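## Task

On top of the wooden shelf beside arm3, complete a three-item stack. From the bottom up it must be the wooden block with one big hole, then the small red wooden block, then the short square-section piece of timber. Each item lies on one of its long faces, sits about centred on the item below, and no item overhangs the shelf top. Every other object must end up resting directly on the furniture top it occupies now. The attempt fails if any object from a furniture top ends up on the floor with no gripper holding it, or if any object goes into or beneath a piece of furniture, even while held. The stack must stay in place without robot support: open the gripper and withdraw the arm at the end.

## Robot and tools

Robots: three identical i2rt Big YAM arms named arm1, arm2 and arm3. Each has six joints, a two-finger gripper and a wrist camera (arm1_cam_wrist, arm2_cam_wrist, arm3_cam_wrist). Two fixed cameras, room_a and room_b, watch the room. The hand reaches roughly 1.0 m from the joint 1 axis. With joints 1 and 6 at 0 and the hand level and pointing forward, the wrist camera rides on top of the hand and looks toward the fingertips. A loose object may occasionally get a small push from outside.

Frame: one shared scene frame, origin on the floor, +z upward. The hand point is midway between the fingertips; the hand's z axis runs along the fingers and its y axis is the opening direction. Foot poses are never printed.

execute_actions: argument actions is a list holding exactly one action (or empty, which only returns state and images). The action is an object keyed by robot name; under each name goes joints, an object of absolute joint targets by name, not offsets. Keys and allowed ranges: joint1_rad -2.879 to 2.879 (base yaw, positive counter-clockwise seen from above, 0 is the direction the foot faces); joint2_rad 0 to 3.141 (shoulder, 0 has the upper arm pointing back roughly level, positive lifts it up and then forward); joint3_rad 0 to 3.019 (elbow, 0 is fully folded, positive opens); joint4_rad -1.692 to 1.57 (hand pitch, positive tips the fingers up); joint5_rad -1.57 to 1.57 (hand sideways swing, positive to the arm's right); joint6_rad -2.094 to 2.094 (hand roll, positive clockwise seen from behind the hand); gripper_m 0 to 0.093, the fingertip gap in metres. Angles are radians. Completion tolerances are ±0.045, ±0.14, ±0.09, ±0.055, ±0.03, ±0.035 rad for joints 1 to 6 and ±0.003 m for the gripper. Example: {"arm1": {"joints": {"gripper_m": 0.05}}, "arm2": {"joints": {"joint1_rad": 0.3}}}. All named motions start together and may finish at different moments; joints move at differing speeds, so the hand can sweep a wide path. An omitted joint or robot may keep pushing toward an earlier target. Any unknown key or out-of-range number rejects the whole call and nothing moves. One action runs at most 15 s. Optional cameras: a list of camera names, or "all"; null or missing gives all, [] gives none; the pictures line lists image order.

wait: seconds, 0 to 10; commands nothing new and returns state and images.

zoom_image: camera (one of the five names) and region [x0, y0, x1, y1] in pixels of that camera's latest full image, top-left origin, at most 504 by 504. Images are 896x504.

finished_scene: scene number (1 or 2); ends that scene for good and reports success, then the next task appears. Call it only once the stack stands on its own, grippers open and arms clear. Replying with no tool call ends everything.

Result lines: joint_positions gives measured joints. joint_status tells how each commanded motion of the last accepted action ended. off_target: stopped short and may still push. contact_stop or time_out: the old target is dropped and the joint holds where it stopped, except that after time_out a joint may keep a target no further than 0.375, 0.375, 0.113, 0.225, 0.075, 0.3 rad (joints 1 to 6) from where it is and keep pushing, moving on if freed; on_its_own lists such joints. To relieve a push, command the joint its reported position. A target very near the current position may not produce motion. "joint command not followed" (often with a cause: line) means a self- and inter-arm collision guard blocked that arm's joint targets; the gripper part still runs, the joints show not_followed, and the arm may retry them on later actions until given passing targets. Calls without an action never show this line. on_its_own covers what the call did not command; "held at" there is the held target, not the position. If a call reports a stop, later motion calls in the same reply are skipped.

Hazards: the arms do not halt on touching and can press hard. A hard press between two robots fails the task and ends the run; a hard hit may too. No line reports robot-robot contact, and the guard ignores fingers, gripper housings and wrist cameras and can be late. Contacts made through objects do not count. Robots act independently. Avoid drops, slips, slams and heavy pushing. A joint bearing a load sags. Long pushing or holding heats motors: MOTOR HOT appears from 85 °C; at 100 °C that arm's motors and gripper go limp until cooled (OVER-TEMPERATURE FAULT), and unfinished keys read limit_stop_at_motor_heat, so resend the targets. Some heat carries into the next scene. The scene keeps running while a reply is being written; robots hold the last command meanwhile.

Calibration: each camera comes with pinhole+radial K, D (OpenCV) and T_world_to_cam (4x4, metres, scene frame to camera). Fixed cameras can be off by up to about 2.3 degrees and 9 mm; wrist camera poses derive from reported joints and can be further off. Results list changed camera numbers.

Each tool is called as name(argument=value, ...), one argument or row to a line, values as JSON.

## Session

I'll start by looking at the scene.

execute_actions(
  actions=[],
)

Scene clock: 0.00 s.
arm1.joint_positions: joint1_rad=-0.477 joint2_rad=+0.359 joint3_rad=+1.393 joint4_rad=-1.486 joint5_rad=+0.005 joint6_rad=-0.634 gripper_m=+0.095
arm1.joint_status: not commanded
arm1.hand: x=+0.1260 y=+1.0239 z=+1.3840 quat_wxyz=(-0.364, +0.842, -0.094, -0.388) (m; scene frame)
arm2.joint_positions: joint1_rad=-0.319 joint2_rad=+0.477 joint3_rad=+1.486 joint4_rad=-1.398 joint5_rad=-0.241 joint6_rad=-0.253 gripper_m=+0.094
arm2.joint_status: not commanded
arm2.hand: x=-0.2747 y=+0.1689 z=+1.4609 quat_wxyz=(-0.175, +0.816, -0.140, -0.534) (m; scene frame)
arm3.joint_positions: joint1_rad=+0.409 joint2_rad=+0.625 joint3_rad=+1.685 joint4_rad=-1.562 joint5_rad=-0.099 joint6_rad=-0.083 gripper_m=+0.094
arm3.joint_status: not commanded
arm3.hand: x=+0.0684 y=-0.9463 z=+1.4102 quat_wxyz=(-0.488, +0.286, -0.810, -0.154) (m; scene frame)
pictures: arm1_cam_wrist, arm2_cam_wrist, arm3_cam_wrist, room_a, room_b
Images, in order (width x height): arm1_cam_wrist 896x504, arm2_cam_wrist 896x504, arm3_cam_wrist 896x504, room_a 896x504, room_b 896x504.

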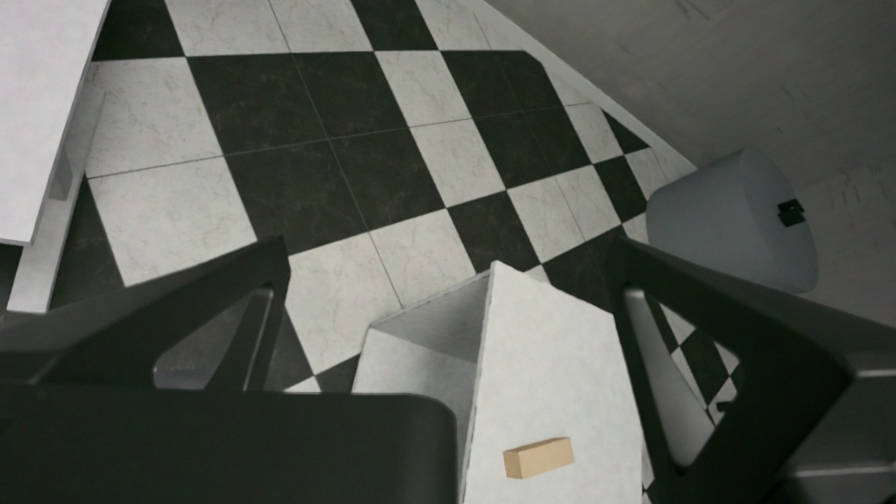

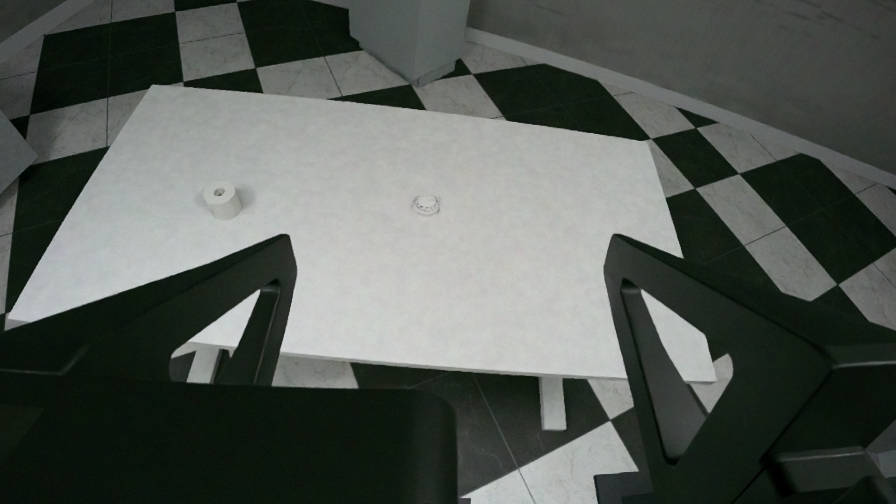

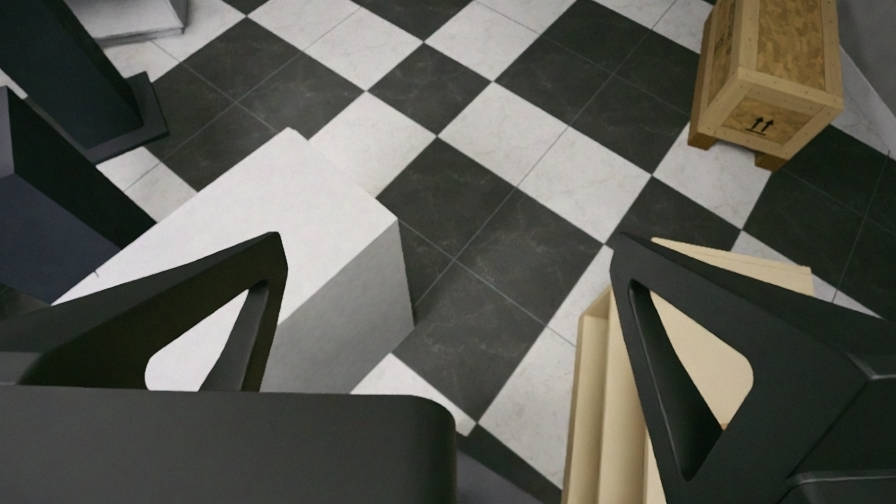

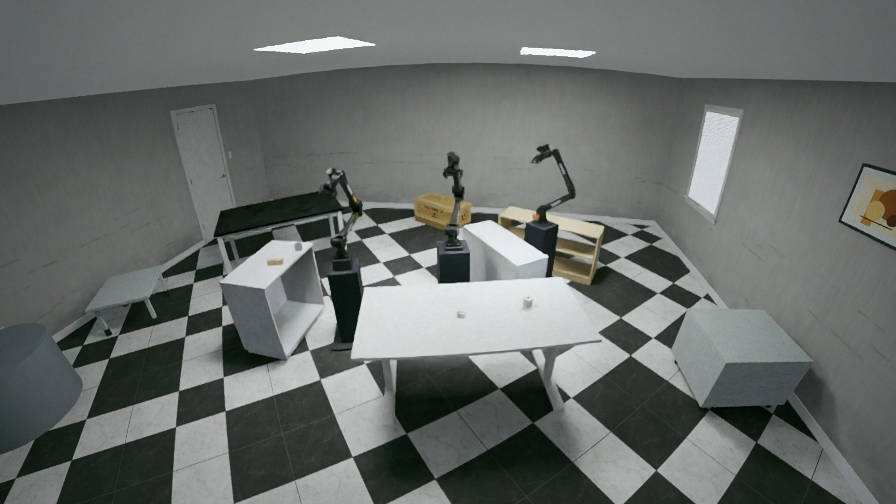

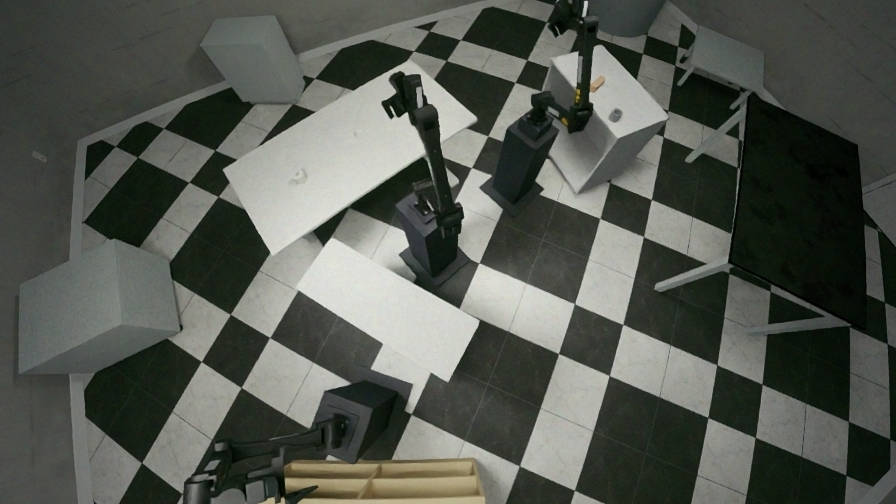

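zoom_image(
  camera="room_a",
  region=[200, 120, 650, 400],
)

zoom_image(
  camera="room_b",
  region=[150, 300, 550, 504],
)

zoom_image(
  camera="room_b",
  region=[450, 0, 750, 220],
)

Region (200, 120, 650, 400) of room_a's 896x504 image, scaled by 1.120, with more detail than that image has; it fills the top 314 rows of this view, and the rest is white.

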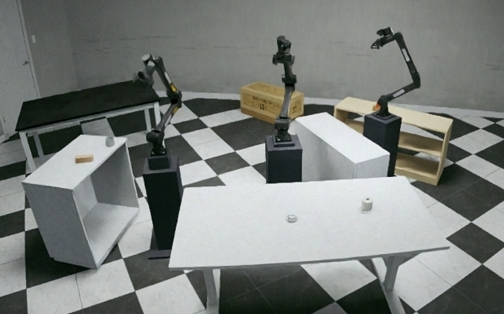

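Region (150, 300, 550, 504) of room_b's 896x504 image, scaled by 1.260, with more detail than that image has; it fills the top 257 rows of this view, and the rest is white.

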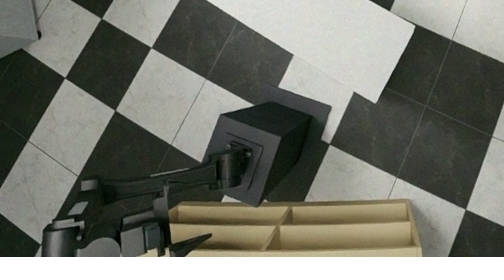

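Region (450, 0, 750, 220) of room_b's 896x504 image, scaled by 1.680, with more detail than that image has; it fills the top 370 rows of this view, and the rest is white.

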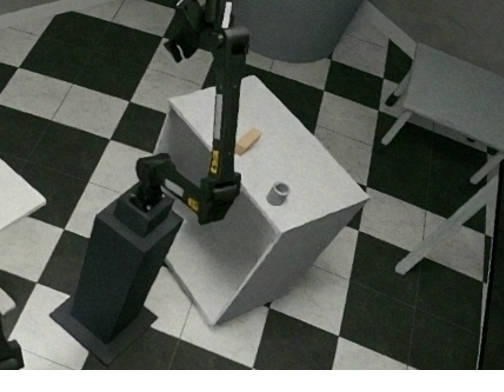

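zoom_image(
  camera="room_a",
  region=[440, 130, 640, 300],
)

zoom_image(
  camera="room_a",
  region=[200, 180, 400, 330],
)

zoom_image(
  camera="arm3_cam_wrist",
  region=[520, 200, 896, 504],
)

Region (440, 130, 640, 300) of room_a's 896x504 image, scaled by 2.520, with more detail than that image has; it fills the top 428 rows of this view, and the rest is white.

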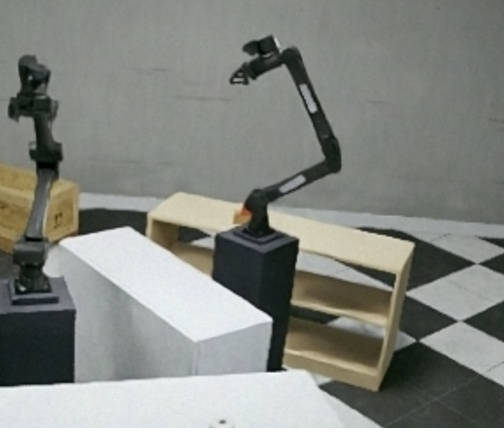

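Region (200, 180, 400, 330) of room_a's 896x504 image, scaled by 2.520, with more detail than that image has; it fills the top 378 rows of this view, and the rest is white.

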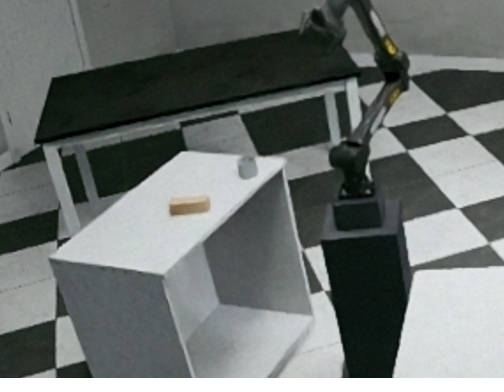

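Region (520, 200, 896, 504) of arm3_cam_wrist's 896x504 image, scaled by 1.340, with more detail than that image has; it fills the top 407 rows of this view, and the rest is white.

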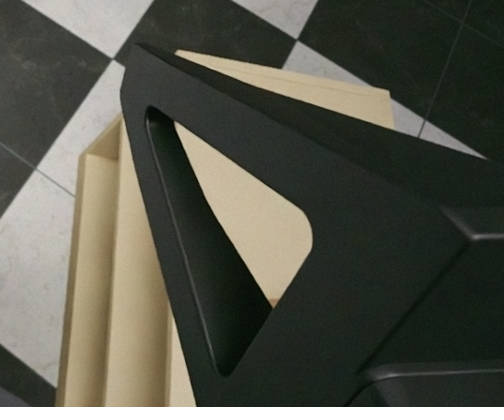

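execute_actions(
  actions=[
    {"arm1": {"joints": {"joint1_rad": -1.71, "joint2_rad": 1.2, "joint3_rad": 1.3, "joint4_rad": -1.2, "joint5_rad": 0, "joint6_rad": 0}}, "arm2": {"joints": {"joint1_rad": -0.67, "joint2_rad": 1.5, "joint3_rad": 1.2, "joint4_rad": -0.9, "joint5_rad": 0, "joint6_rad": 0}}, "arm3": {"joints": {"joint1_rad": -0.95, "joint2_rad": 1.3, "joint3_rad": 1.5, "joint4_rad": -1.15, "joint5_rad": 0, "joint6_rad": 0}}},
  ],
)

Scene clock: 121.67 s.
arm1.joint_positions: joint1_rad=-1.710 joint2_rad=+1.219 joint3_rad=+1.286 joint4_rad=-1.213 joint5_rad=-0.001 joint6_rad=-0.016 gripper_m=+0.095
arm1.joint_status: all done
arm1.hand: x=+0.4133 y=+1.3227 z=+1.1496 quat_wxyz=(-0.185, +0.497, -0.841, -0.107) (m; scene frame)
arm2.joint_positions: joint1_rad=-0.666 joint2_rad=+1.505 joint3_rad=+1.196 joint4_rad=-0.913 joint5_rad=-0.001 joint6_rad=-0.013 gripper_m=+0.094
arm2.joint_status: all done
arm2.hand: x=-0.3778 y=+0.5534 z=+1.0269 quat_wxyz=(-0.087, +0.844, -0.508, -0.147) (m; scene frame)
arm3.joint_positions: joint1_rad=-0.947 joint2_rad=+1.302 joint3_rad=+1.468 joint4_rad=-1.166 joint5_rad=+0.001 joint6_rad=-0.010 gripper_m=+0.094
arm3.joint_status: all done
arm3.hand: x=+0.2819 y=-1.4040 z=+1.1594 quat_wxyz=(-0.260, -0.379, -0.881, +0.114) (m; scene frame)
pictures: arm1_cam_wrist, arm2_cam_wrist, arm3_cam_wrist, room_a, room_b
camera_calibration (this result's frames):
arm1_cam_wrist: T_world_to_cam=[[0.885638, -0.464214, 0.0122487, 0.23151], [-0.458815, -0.87066, 0.177311, 1.14926], [-0.071646, -0.162654, -0.984079, 1.49568], [0, 0, 0, 1]] pos_world=[0.429425, 1.35137, 1.26525]
arm2_cam_wrist: T_world_to_cam=[[0.891851, 0.452196, -0.0109343, 0.099435], [0.437122, -0.855401, 0.277874, 0.356145], [0.1163, -0.252602, -0.960555, 1.29595], [0, 0, 0, 1]] pos_world=[-0.39508, 0.587043, 1.14696]
arm3_cam_wrist: T_world_to_cam=[[-0.716452, -0.697635, -0.00128691, -0.778093], [-0.696373, 0.715043, 0.0614749, 1.1314], [-0.0419669, 0.04494, -0.998108, 1.36078], [0, 0, 0, 1]] pos_world=[0.287517, -1.41298, 1.28765]
Images, in order (width x height): arm1_cam_wrist 896x504, arm2_cam_wrist 896x504, arm3_cam_wrist 896x504, room_a 896x504, room_b 896x504.

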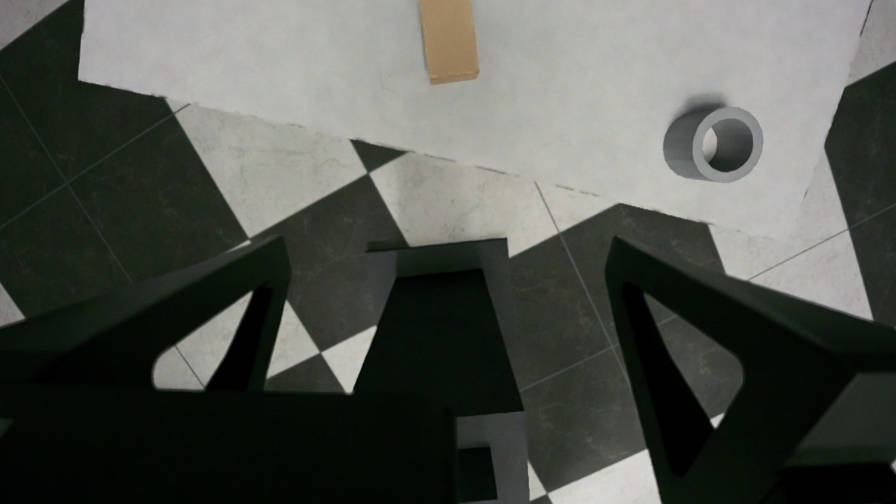

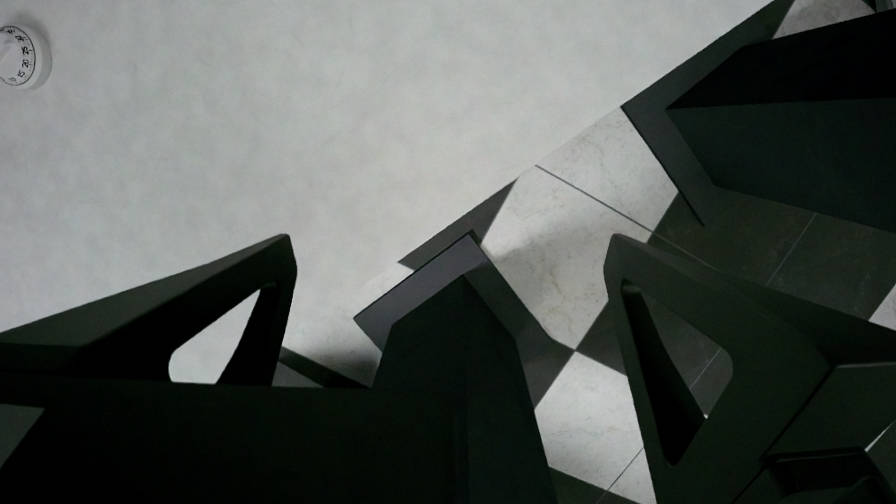

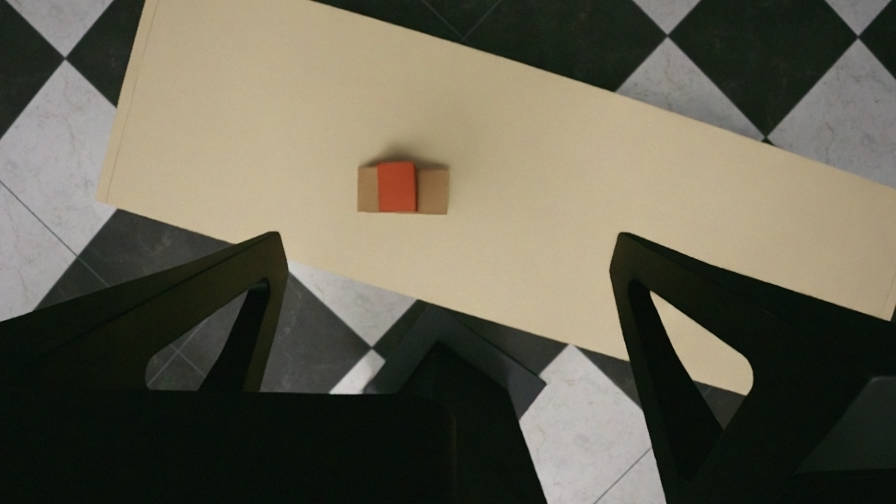

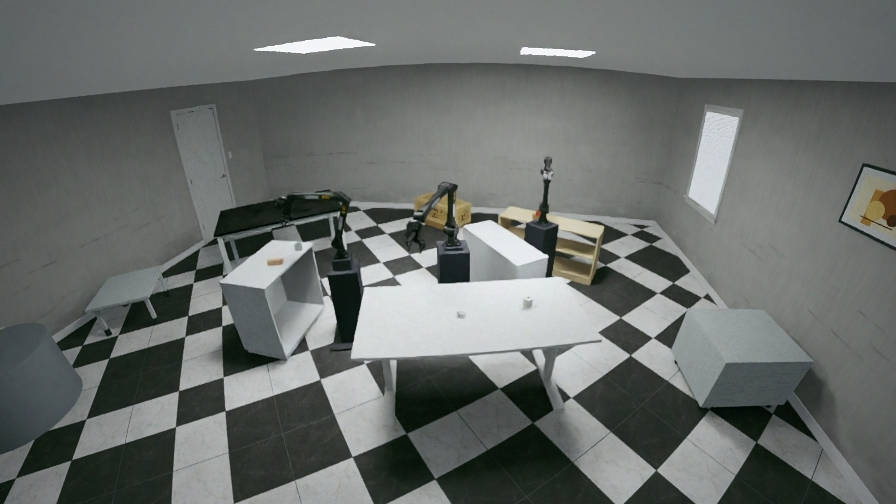

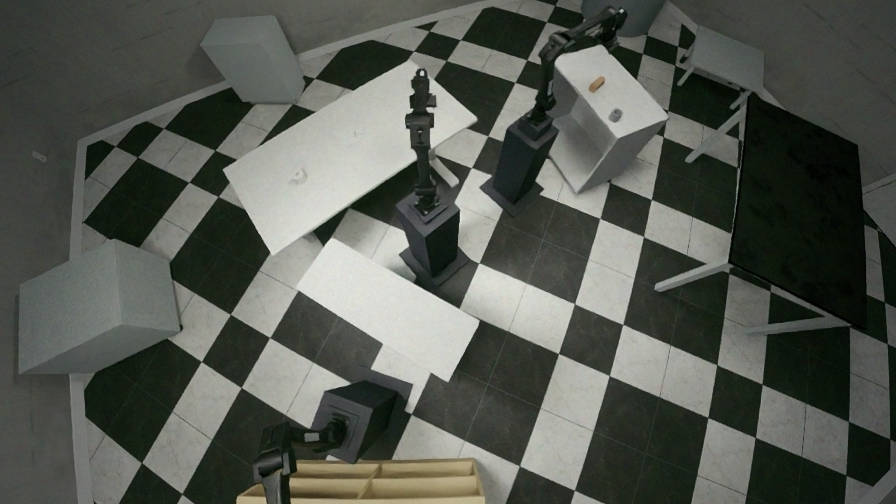

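zoom_image(
  camera="arm3_cam_wrist",
  region=[300, 110, 500, 260],
)

zoom_image(
  camera="room_a",
  region=[500, 180, 580, 240],
)

zoom_image(
  camera="arm1_cam_wrist",
  region=[300, 0, 800, 250],
)

Region (300, 110, 500, 260) of arm3_cam_wrist's 896x504 image, scaled by 2.520, with more detail than that image has; it fills the top 378 rows of this view, and the rest is white.

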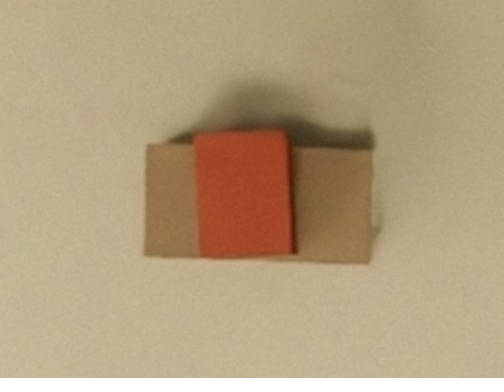

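Region (500, 180, 580, 240) of room_a's 896x504 image, scaled by 6.300, with more detail than that image has; it fills the top 378 rows of this view, and the rest is white.

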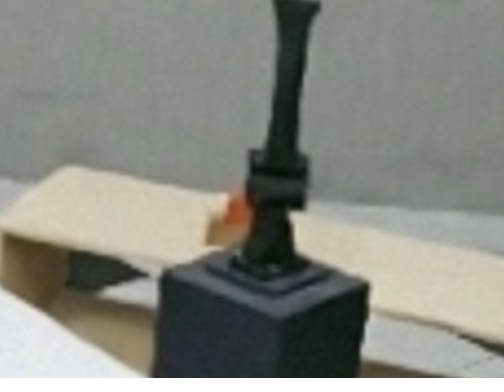

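Region (300, 0, 800, 250) of arm1_cam_wrist's 896x504 image, scaled by 1.008, with more detail than that image has.

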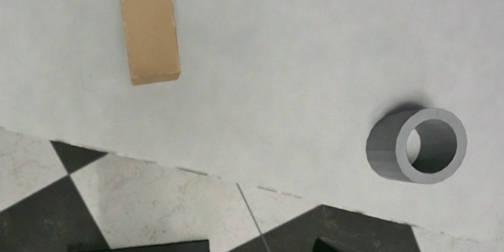

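execute_actions(
  actions=[
    {"arm1": {"joints": {"joint4_rad": -1.65}}, "arm2": {"joints": {"joint3_rad": 1.75}}, "arm3": {"joints": {"joint2_rad": 1.62}}},
  ],
  cameras=["arm3_cam_wrist", "arm1_cam_wrist"],
)

Scene clock: 205.33 s.
arm1.joint_positions: joint1_rad=-1.710 joint2_rad=+1.219 joint3_rad=+1.286 joint4_rad=-1.633 joint5_rad=-0.001 joint6_rad=-0.016 gripper_m=+0.095
arm1.joint_status: all done
arm1.hand: x=+0.3637 y=+1.2359 z=+1.1272 quat_wxyz=(-0.005, +0.509, -0.861, -0.004) (m; scene frame)
arm2.joint_positions: joint1_rad=-0.666 joint2_rad=+1.492 joint3_rad=+1.707 joint4_rad=-0.907 joint5_rad=-0.001 joint6_rad=-0.013 gripper_m=+0.094
arm2.joint_status: all done
arm2.hand: x=-0.4272 y=+0.6533 z=+1.2979 quat_wxyz=(-0.219, +0.776, -0.468, -0.361) (m; scene frame)
arm3.joint_positions: joint1_rad=-0.947 joint2_rad=+1.632 joint3_rad=+1.468 joint4_rad=-1.165 joint5_rad=+0.001 joint6_rad=-0.010 gripper_m=+0.094
arm3.joint_status: all done
arm3.hand: x=+0.3183 y=-1.4424 z=+0.9927 quat_wxyz=(-0.113, -0.392, -0.912, +0.048) (m; scene frame)
pictures: arm1_cam_wrist, arm3_cam_wrist
camera_calibration (this result's frames):
arm1_cam_wrist: T_world_to_cam=[[0.886544, -0.462631, -0.00355733, 0.250931], [-0.380679, -0.733825, 0.562658, 0.423041], [-0.262913, -0.497467, -0.826682, 1.76191], [0, 0, 0, 1]] pos_world=[0.401811, 1.30302, 1.21941]
arm3_cam_wrist: T_world_to_cam=[[-0.71693, -0.697092, -0.00858551, -0.770846], [-0.646744, 0.660451, 0.381481, 0.782303], [-0.260257, 0.279048, -0.924337, 1.53157], [0, 0, 0, 1]] pos_world=[0.351907, -1.4814, 1.11063]
Images, in order (width x height): arm1_cam_wrist 896x504, arm3_cam_wrist 896x504.

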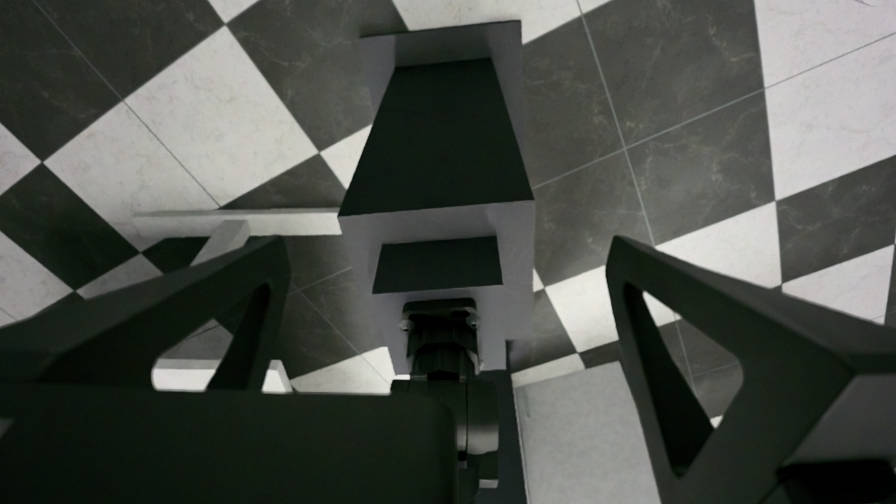

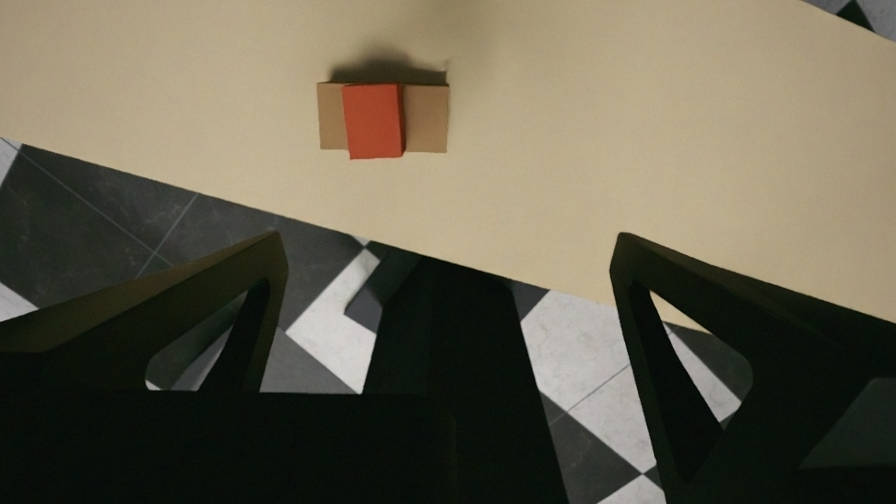

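zoom_image(
  camera="arm3_cam_wrist",
  region=[290, 40, 490, 190],
)

Region (290, 40, 490, 190) of arm3_cam_wrist's 896x504 image, scaled by 2.520, with more detail than that image has; it fills the top 378 rows of this view, and the rest is white.

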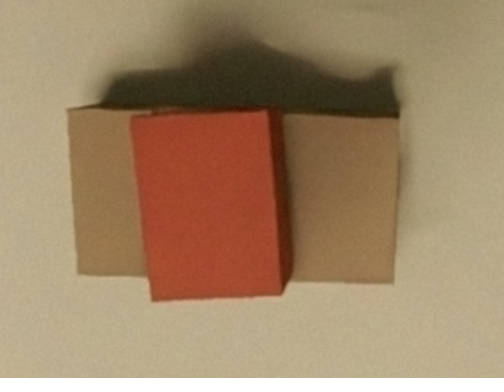

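execute_actions(
  actions=[
    {"arm1": {"joints": {"joint1_rad": -1.699, "joint2_rad": 1.52, "joint3_rad": 1.375, "joint4_rad": -0.78, "joint5_rad": 0, "joint6_rad": 0}}, "arm2": {"joints": {"joint1_rad": -0.2, "joint2_rad": 1.45, "joint3_rad": 1.45, "joint4_rad": -0.95}}, "arm3": {"joints": {"joint1_rad": 1.45, "joint2_rad": 1.3, "joint3_rad": 1.5, "joint4_rad": -1.15}}},
  ],
)

Scene clock: 327.57 s.
arm1.joint_positions: joint1_rad=-1.710 joint2_rad=+1.543 joint3_rad=+1.340 joint4_rad=-0.806 joint5_rad=-0.001 joint6_rad=-0.016 gripper_m=+0.095
arm1.joint_status: all done
arm1.hand: x=+0.4864 y=+1.4510 z=+1.0654 quat_wxyz=(-0.243, +0.488, -0.826, -0.140) (m; scene frame)
arm2.joint_positions: joint1_rad=-0.191 joint2_rad=+1.463 joint3_rad=+1.444 joint4_rad=-0.946 joint5_rad=-0.002 joint6_rad=-0.011 gripper_m=+0.094
arm2.joint_status: all done
arm2.hand: x=-0.6070 y=+0.4308 z=+1.1678 quat_wxyz=(-0.088, +0.910, -0.288, -0.284) (m; scene frame)
arm3.joint_positions: joint1_rad=+1.452 joint2_rad=+1.318 joint3_rad=+1.468 joint4_rad=-1.163 joint5_rad=+0.000 joint6_rad=-0.009 gripper_m=+0.094
arm3.joint_status: all done
arm3.hand: x=-0.0594 y=-0.5396 z=+1.1487 quat_wxyz=(-0.196, +0.686, -0.674, -0.192) (m; scene frame)
pictures: arm1_cam_wrist, arm2_cam_wrist, arm3_cam_wrist, room_a, room_b
camera_calibration (this result's frames):
arm1_cam_wrist: T_world_to_cam=[[0.884439, -0.466351, 0.0168486, 0.226079], [-0.466637, -0.883499, 0.040982, 1.47712], [-0.00422628, -0.0441083, -0.999018, 1.25007], [0, 0, 0, 1]] pos_world=[0.494608, 1.4656, 1.1845]
arm2_cam_wrist: T_world_to_cam=[[0.586435, 0.809833, -0.0162708, 0.0276469], [0.809963, -0.58611, 0.0208586, 0.722809], [0.00735549, -0.025411, -0.99965, 1.30871], [0, 0, 0, 1]] pos_world=[-0.611288, 0.434512, 1.29362]
arm3_cam_wrist: T_world_to_cam=[[0.999537, 0.0299332, 0.00549989, 0.0671885], [0.0293856, -0.996235, 0.0815597, -0.627031], [0.00792053, -0.0813603, -0.996653, 1.23007], [0, 0, 0, 1]] pos_world=[-0.0584745, -0.526603, 1.27672]
Images, in order (width x height): arm1_cam_wrist 896x504, arm2_cam_wrist 896x504, arm3_cam_wrist 896x504, room_a 896x504, room_b 896x504.

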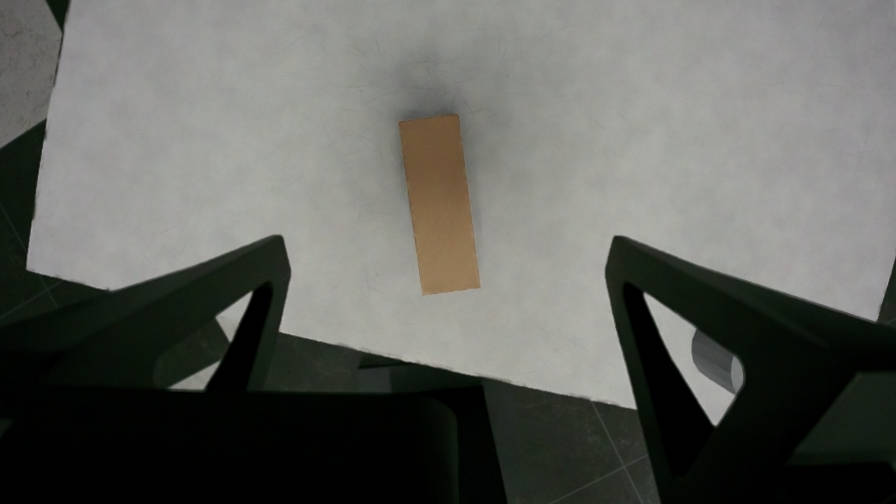

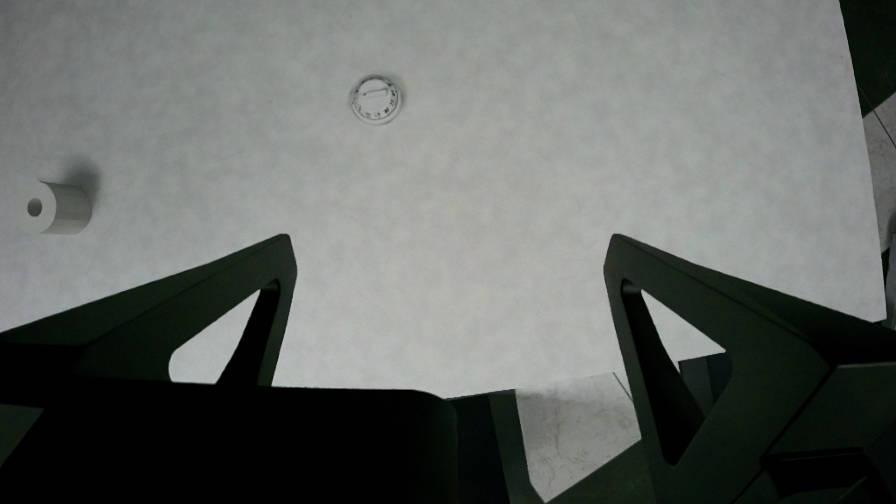

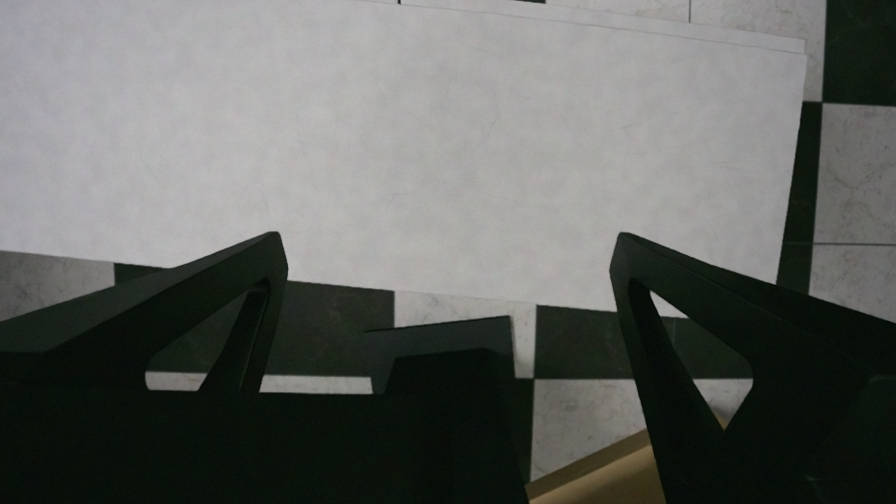

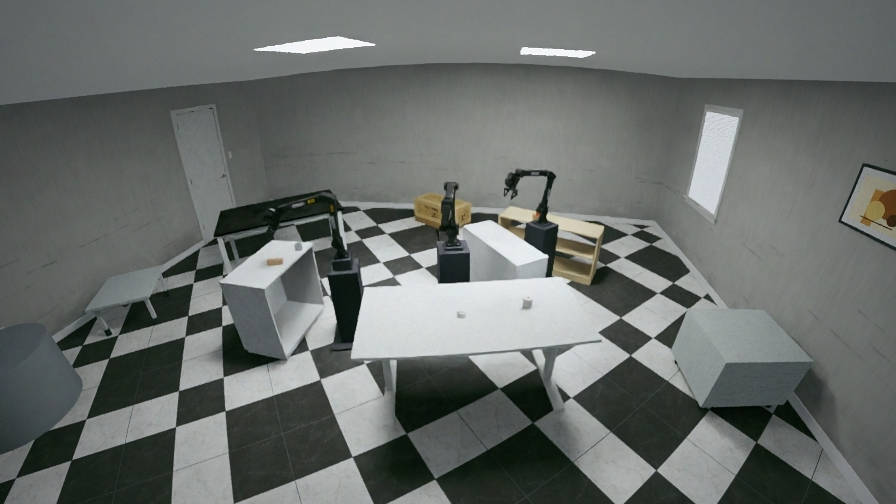

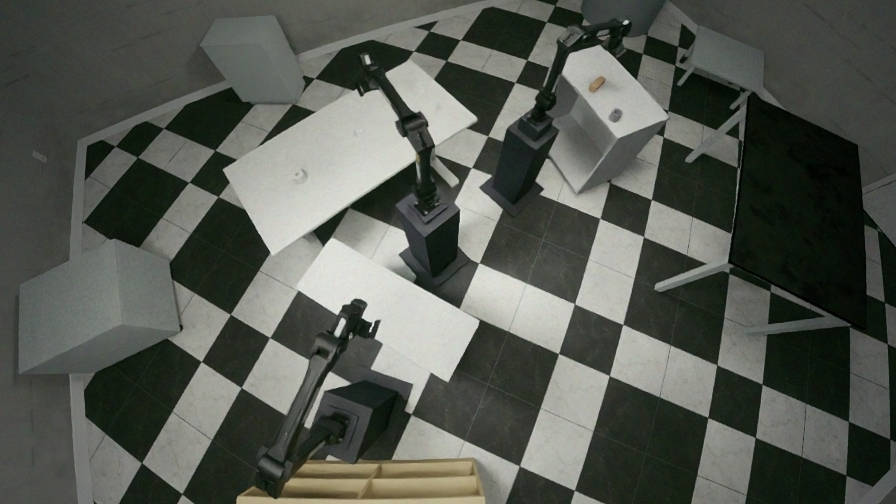

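zoom_image(
  camera="arm1_cam_wrist",
  region=[330, 90, 570, 320],
)

Region (330, 90, 570, 320) of arm1_cam_wrist's 896x504 image, scaled by 2.100, with more detail than that image has; it fills the top 483 rows of this view, and the rest is white.

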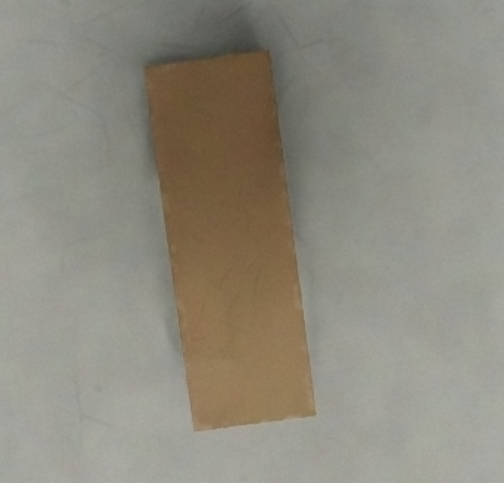

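zoom_image(
  camera="arm2_cam_wrist",
  region=[420, 280, 896, 504],
)

zoom_image(
  camera="arm3_cam_wrist",
  region=[420, 0, 896, 340],
)

Region (420, 280, 896, 504) of arm2_cam_wrist's 896x504 image, scaled by 1.059, with more detail than that image has; it fills the top 237 rows of this view, and the rest is white.

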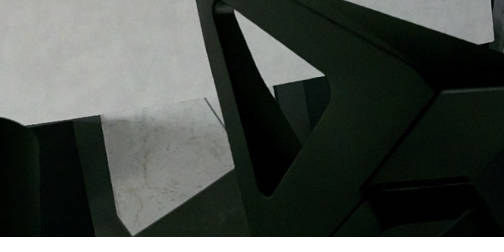

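Region (420, 0, 896, 340) of arm3_cam_wrist's 896x504 image, scaled by 1.059, with more detail than that image has; it fills the top 360 rows of this view, and the rest is white.

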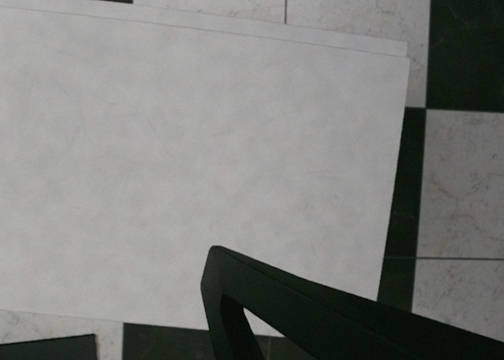

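execute_actions(
  actions=[
    {"arm1": {"joints": {"joint3_rad": 1.755, "joint4_rad": -1.25, "joint6_rad": -0.185}}, "arm2": {"joints": {"joint1_rad": 0.25}}},
  ],
  cameras=["arm2_cam_wrist"],
)

execute_actions(
  actions=[
    {"arm1": {"joints": {"joint2_rad": 2.035}}},
  ],
  cameras=["arm1_cam_wrist"],
)

Scene clock: 431.43 s.
arm1.joint_positions: joint1_rad=-1.710 joint2_rad=+1.518 joint3_rad=+1.709 joint4_rad=-1.232 joint5_rad=-0.001 joint6_rad=-0.170 gripper_m=+0.095
arm1.joint_status: all done
arm1.hand: x=+0.4784 y=+1.4367 z=+1.2120 quat_wxyz=(-0.239, +0.553, -0.790, -0.114) (m; scene frame)
arm2.joint_positions: joint1_rad=+0.258 joint2_rad=+1.463 joint3_rad=+1.444 joint4_rad=-0.946 joint5_rad=-0.002 joint6_rad=-0.010 gripper_m=+0.094
arm2.joint_status: all done
arm2.hand: x=-0.7053 y=+0.1963 z=+1.1701 quat_wxyz=(-0.022, +0.951, -0.078, -0.298) (m; scene frame)
arm3.joint_positions: joint1_rad=+1.452 joint2_rad=+1.318 joint3_rad=+1.468 joint4_rad=-1.163 joint5_rad=+0.000 joint6_rad=-0.009 gripper_m=+0.094
arm3.joint_status: not commanded
arm3.hand: x=-0.0594 y=-0.5396 z=+1.1487 quat_wxyz=(-0.196, +0.686, -0.674, -0.192) (m; scene frame)
pictures: arm2_cam_wrist
camera_calibration (this result's frames):
arm2_cam_wrist: T_world_to_cam=[[0.176982, 0.984065, -0.0171095, -0.0468252], [0.984121, -0.1767, 0.0168243, 0.712069], [0.013533, -0.0198154, -0.999712, 1.30911], [0, 0, 0, 1]] pos_world=[-0.710191, 0.197842, 1.29595]
Images, in order (width x height): arm2_cam_wrist 896x504.

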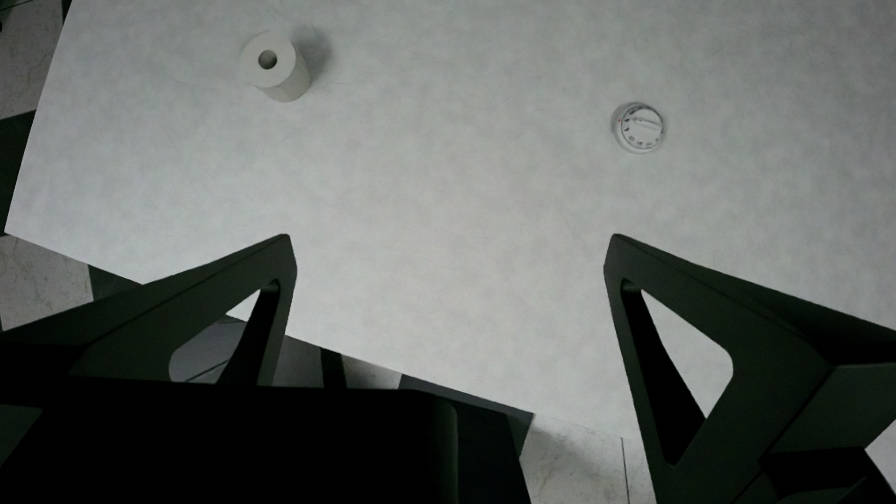

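Scene clock: 432.90 s.
arm1.joint_positions: joint1_rad=-1.710 joint2_rad=+2.061 joint3_rad=+1.730 joint4_rad=-1.236 joint5_rad=-0.001 joint6_rad=-0.170 gripper_m=+0.095
arm1.joint_status: all done
arm1.hand: x=+0.5057 y=+1.4850 z=+0.9028 quat_wxyz=(-0.005, +0.574, -0.819, -0.003) (m; scene frame)
arm2.joint_positions: joint1_rad=+0.258 joint2_rad=+1.463 joint3_rad=+1.444 joint4_rad=-0.946 joint5_rad=-0.002 joint6_rad=-0.010 gripper_m=+0.094
arm2.joint_status: not commanded
arm2.hand: x=-0.7053 y=+0.1963 z=+1.1701 quat_wxyz=(-0.022, +0.951, -0.078, -0.298) (m; scene frame)
arm3.joint_positions: joint1_rad=+1.452 joint2_rad=+1.318 joint3_rad=+1.468 joint4_rad=-1.163 joint5_rad=+0.000 joint6_rad=-0.009 gripper_m=+0.094
arm3.joint_status: not commanded
arm3.hand: x=-0.0594 y=-0.5396 z=+1.1487 quat_wxyz=(-0.196, +0.686, -0.674, -0.192) (m; scene frame)
pictures: arm1_cam_wrist
camera_calibration (this result's frames):
arm1_cam_wrist: T_world_to_cam=[[0.947055, -0.321068, -0.00175563, -0.00296236], [-0.264507, -0.783294, 0.562572, 0.800858], [-0.181999, -0.532322, -0.826747, 1.74856], [0, 0, 0, 1]] pos_world=[0.532875, 1.55715, 0.995071]
Images, in order (width x height): arm1_cam_wrist 896x504.

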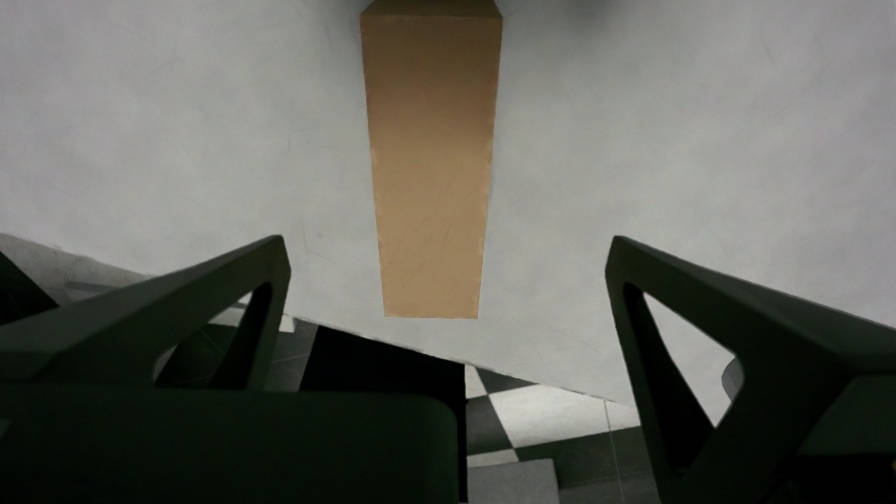

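zoom_image(
  camera="arm1_cam_wrist",
  region=[280, 0, 620, 340],
)

Region (280, 0, 620, 340) of arm1_cam_wrist's 896x504 image, scaled by 1.482, with more detail than that image has.

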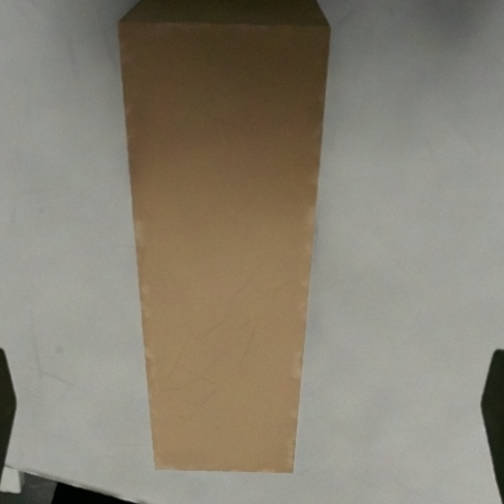

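execute_actions(
  actions=[
    {"arm1": {"joints": {"joint2_rad": 2.147, "joint3_rad": 1.652, "joint4_rad": -1.019}}},
  ],
  cameras=["arm1_cam_wrist", "room_a"],
)

Scene clock: 489.30 s.
arm1.joint_positions: joint1_rad=-1.710 joint2_rad=+2.147 joint3_rad=+1.646 joint4_rad=-1.038 joint5_rad=-0.001 joint6_rad=-0.170 gripper_m=+0.095
arm1.joint_status: all done
arm1.hand: x=+0.5086 y=+1.4903 z=+0.8216 quat_wxyz=(-0.017, +0.573, -0.819, -0.009) (m; scene frame)
arm2.joint_positions: joint1_rad=+0.258 joint2_rad=+1.463 joint3_rad=+1.444 joint4_rad=-0.946 joint5_rad=-0.002 joint6_rad=-0.010 gripper_m=+0.094
arm2.joint_status: not commanded
arm2.hand: x=-0.7053 y=+0.1963 z=+1.1701 quat_wxyz=(-0.022, +0.951, -0.078, -0.298) (m; scene frame)
arm3.joint_positions: joint1_rad=+1.452 joint2_rad=+1.318 joint3_rad=+1.468 joint4_rad=-1.163 joint5_rad=+0.000 joint6_rad=-0.009 gripper_m=+0.094
arm3.joint_status: not commanded
arm3.hand: x=-0.0594 y=-0.5396 z=+1.1487 quat_wxyz=(-0.196, +0.686, -0.674, -0.192) (m; scene frame)
pictures: arm1_cam_wrist, room_a
camera_calibration (this result's frames):
arm1_cam_wrist: T_world_to_cam=[[0.947036, -0.321109, 0.00341084, -0.00837875], [-0.271932, -0.79626, 0.540392, 0.89284], [-0.170809, -0.512698, -0.841406, 1.6619], [0, 0, 0, 1]] pos_world=[0.534594, 1.5603, 0.915881]
Images, in order (width x height): arm1_cam_wrist 896x504, room_a 896x504.

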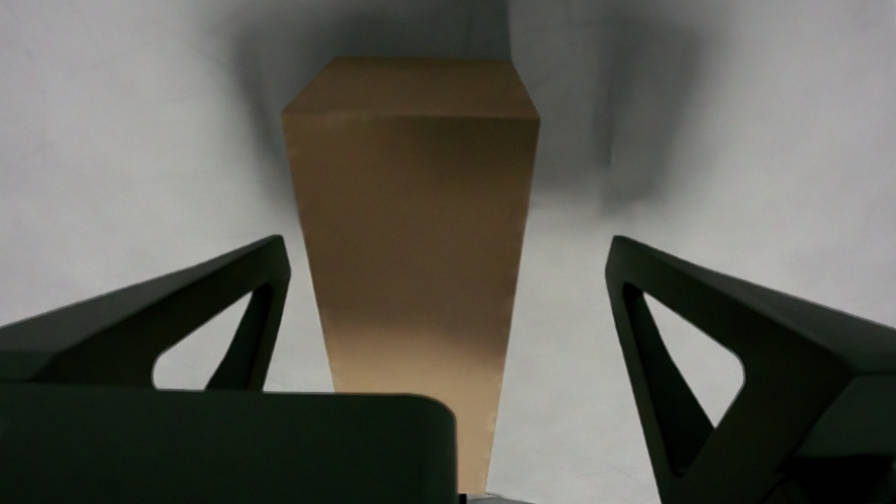

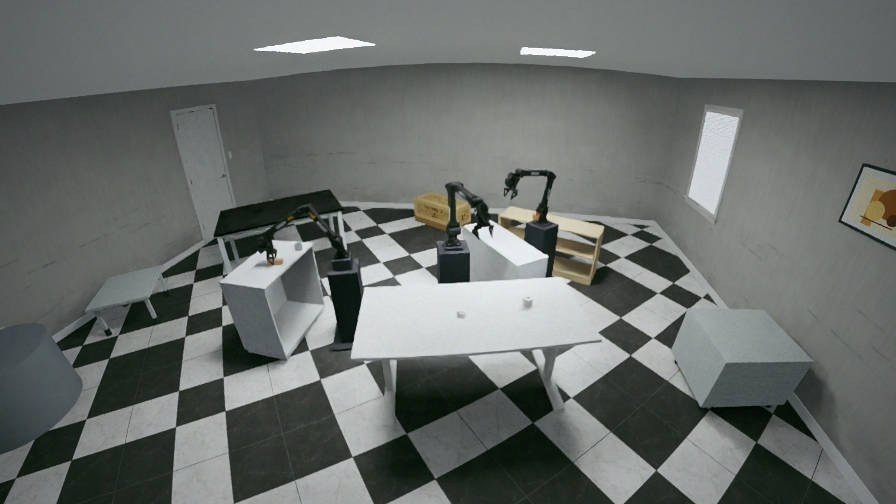

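zoom_image(
  camera="arm1_cam_wrist",
  region=[250, 30, 590, 270],
)

Region (250, 30, 590, 270) of arm1_cam_wrist's 896x504 image, scaled by 1.482, with more detail than that image has; it fills the top 356 rows of this view, and the rest is white.

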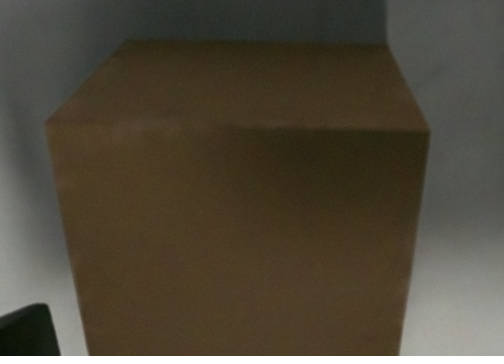

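execute_actions(
  actions=[
    {"arm1": {"joints": {"joint1_rad": -1.688, "joint3_rad": 1.615}}},
  ],
  cameras=["arm1_cam_wrist"],
)

Scene clock: 544.63 s.
arm1.joint_positions: joint1_rad=-1.695 joint2_rad=+2.147 joint3_rad=+1.615 joint4_rad=-1.035 joint5_rad=-0.001 joint6_rad=-0.170 gripper_m=+0.095
arm1.joint_status: all done
arm1.hand: x=+0.4942 y=+1.4835 z=+0.8110 quat_wxyz=(-0.004, +0.580, -0.815, -0.003) (m; scene frame)
arm2.joint_positions: joint1_rad=+0.258 joint2_rad=+1.463 joint3_rad=+1.444 joint4_rad=-0.946 joint5_rad=-0.002 joint6_rad=-0.010 gripper_m=+0.094
arm2.joint_status: not commanded
arm2.hand: x=-0.7053 y=+0.1963 z=+1.1701 quat_wxyz=(-0.022, +0.951, -0.078, -0.298) (m; scene frame)
arm3.joint_positions: joint1_rad=+1.452 joint2_rad=+1.318 joint3_rad=+1.468 joint4_rad=-1.163 joint5_rad=+0.000 joint6_rad=-0.009 gripper_m=+0.094
arm3.joint_status: not commanded
arm3.hand: x=-0.0594 y=-0.5396 z=+1.1487 quat_wxyz=(-0.196, +0.686, -0.674, -0.192) (m; scene frame)
pictures: arm1_cam_wrist
camera_calibration (this result's frames):
arm1_cam_wrist: T_world_to_cam=[[0.951725, -0.306945, -0.00201925, -0.0157948], [-0.252358, -0.78618, 0.564125, 0.845375], [-0.174743, -0.536382, -0.825687, 1.67139], [0, 0, 0, 1]] pos_world=[0.520433, 1.55627, 0.90312]
Images, in order (width x height): arm1_cam_wrist 896x504.

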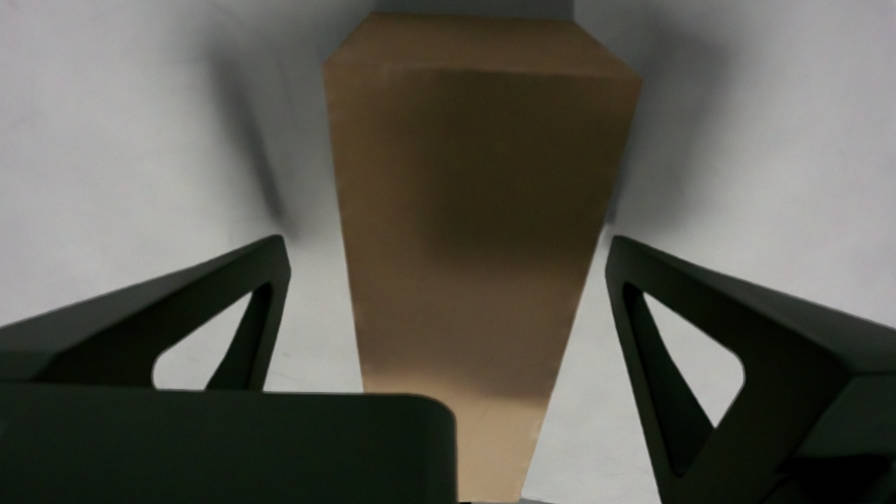

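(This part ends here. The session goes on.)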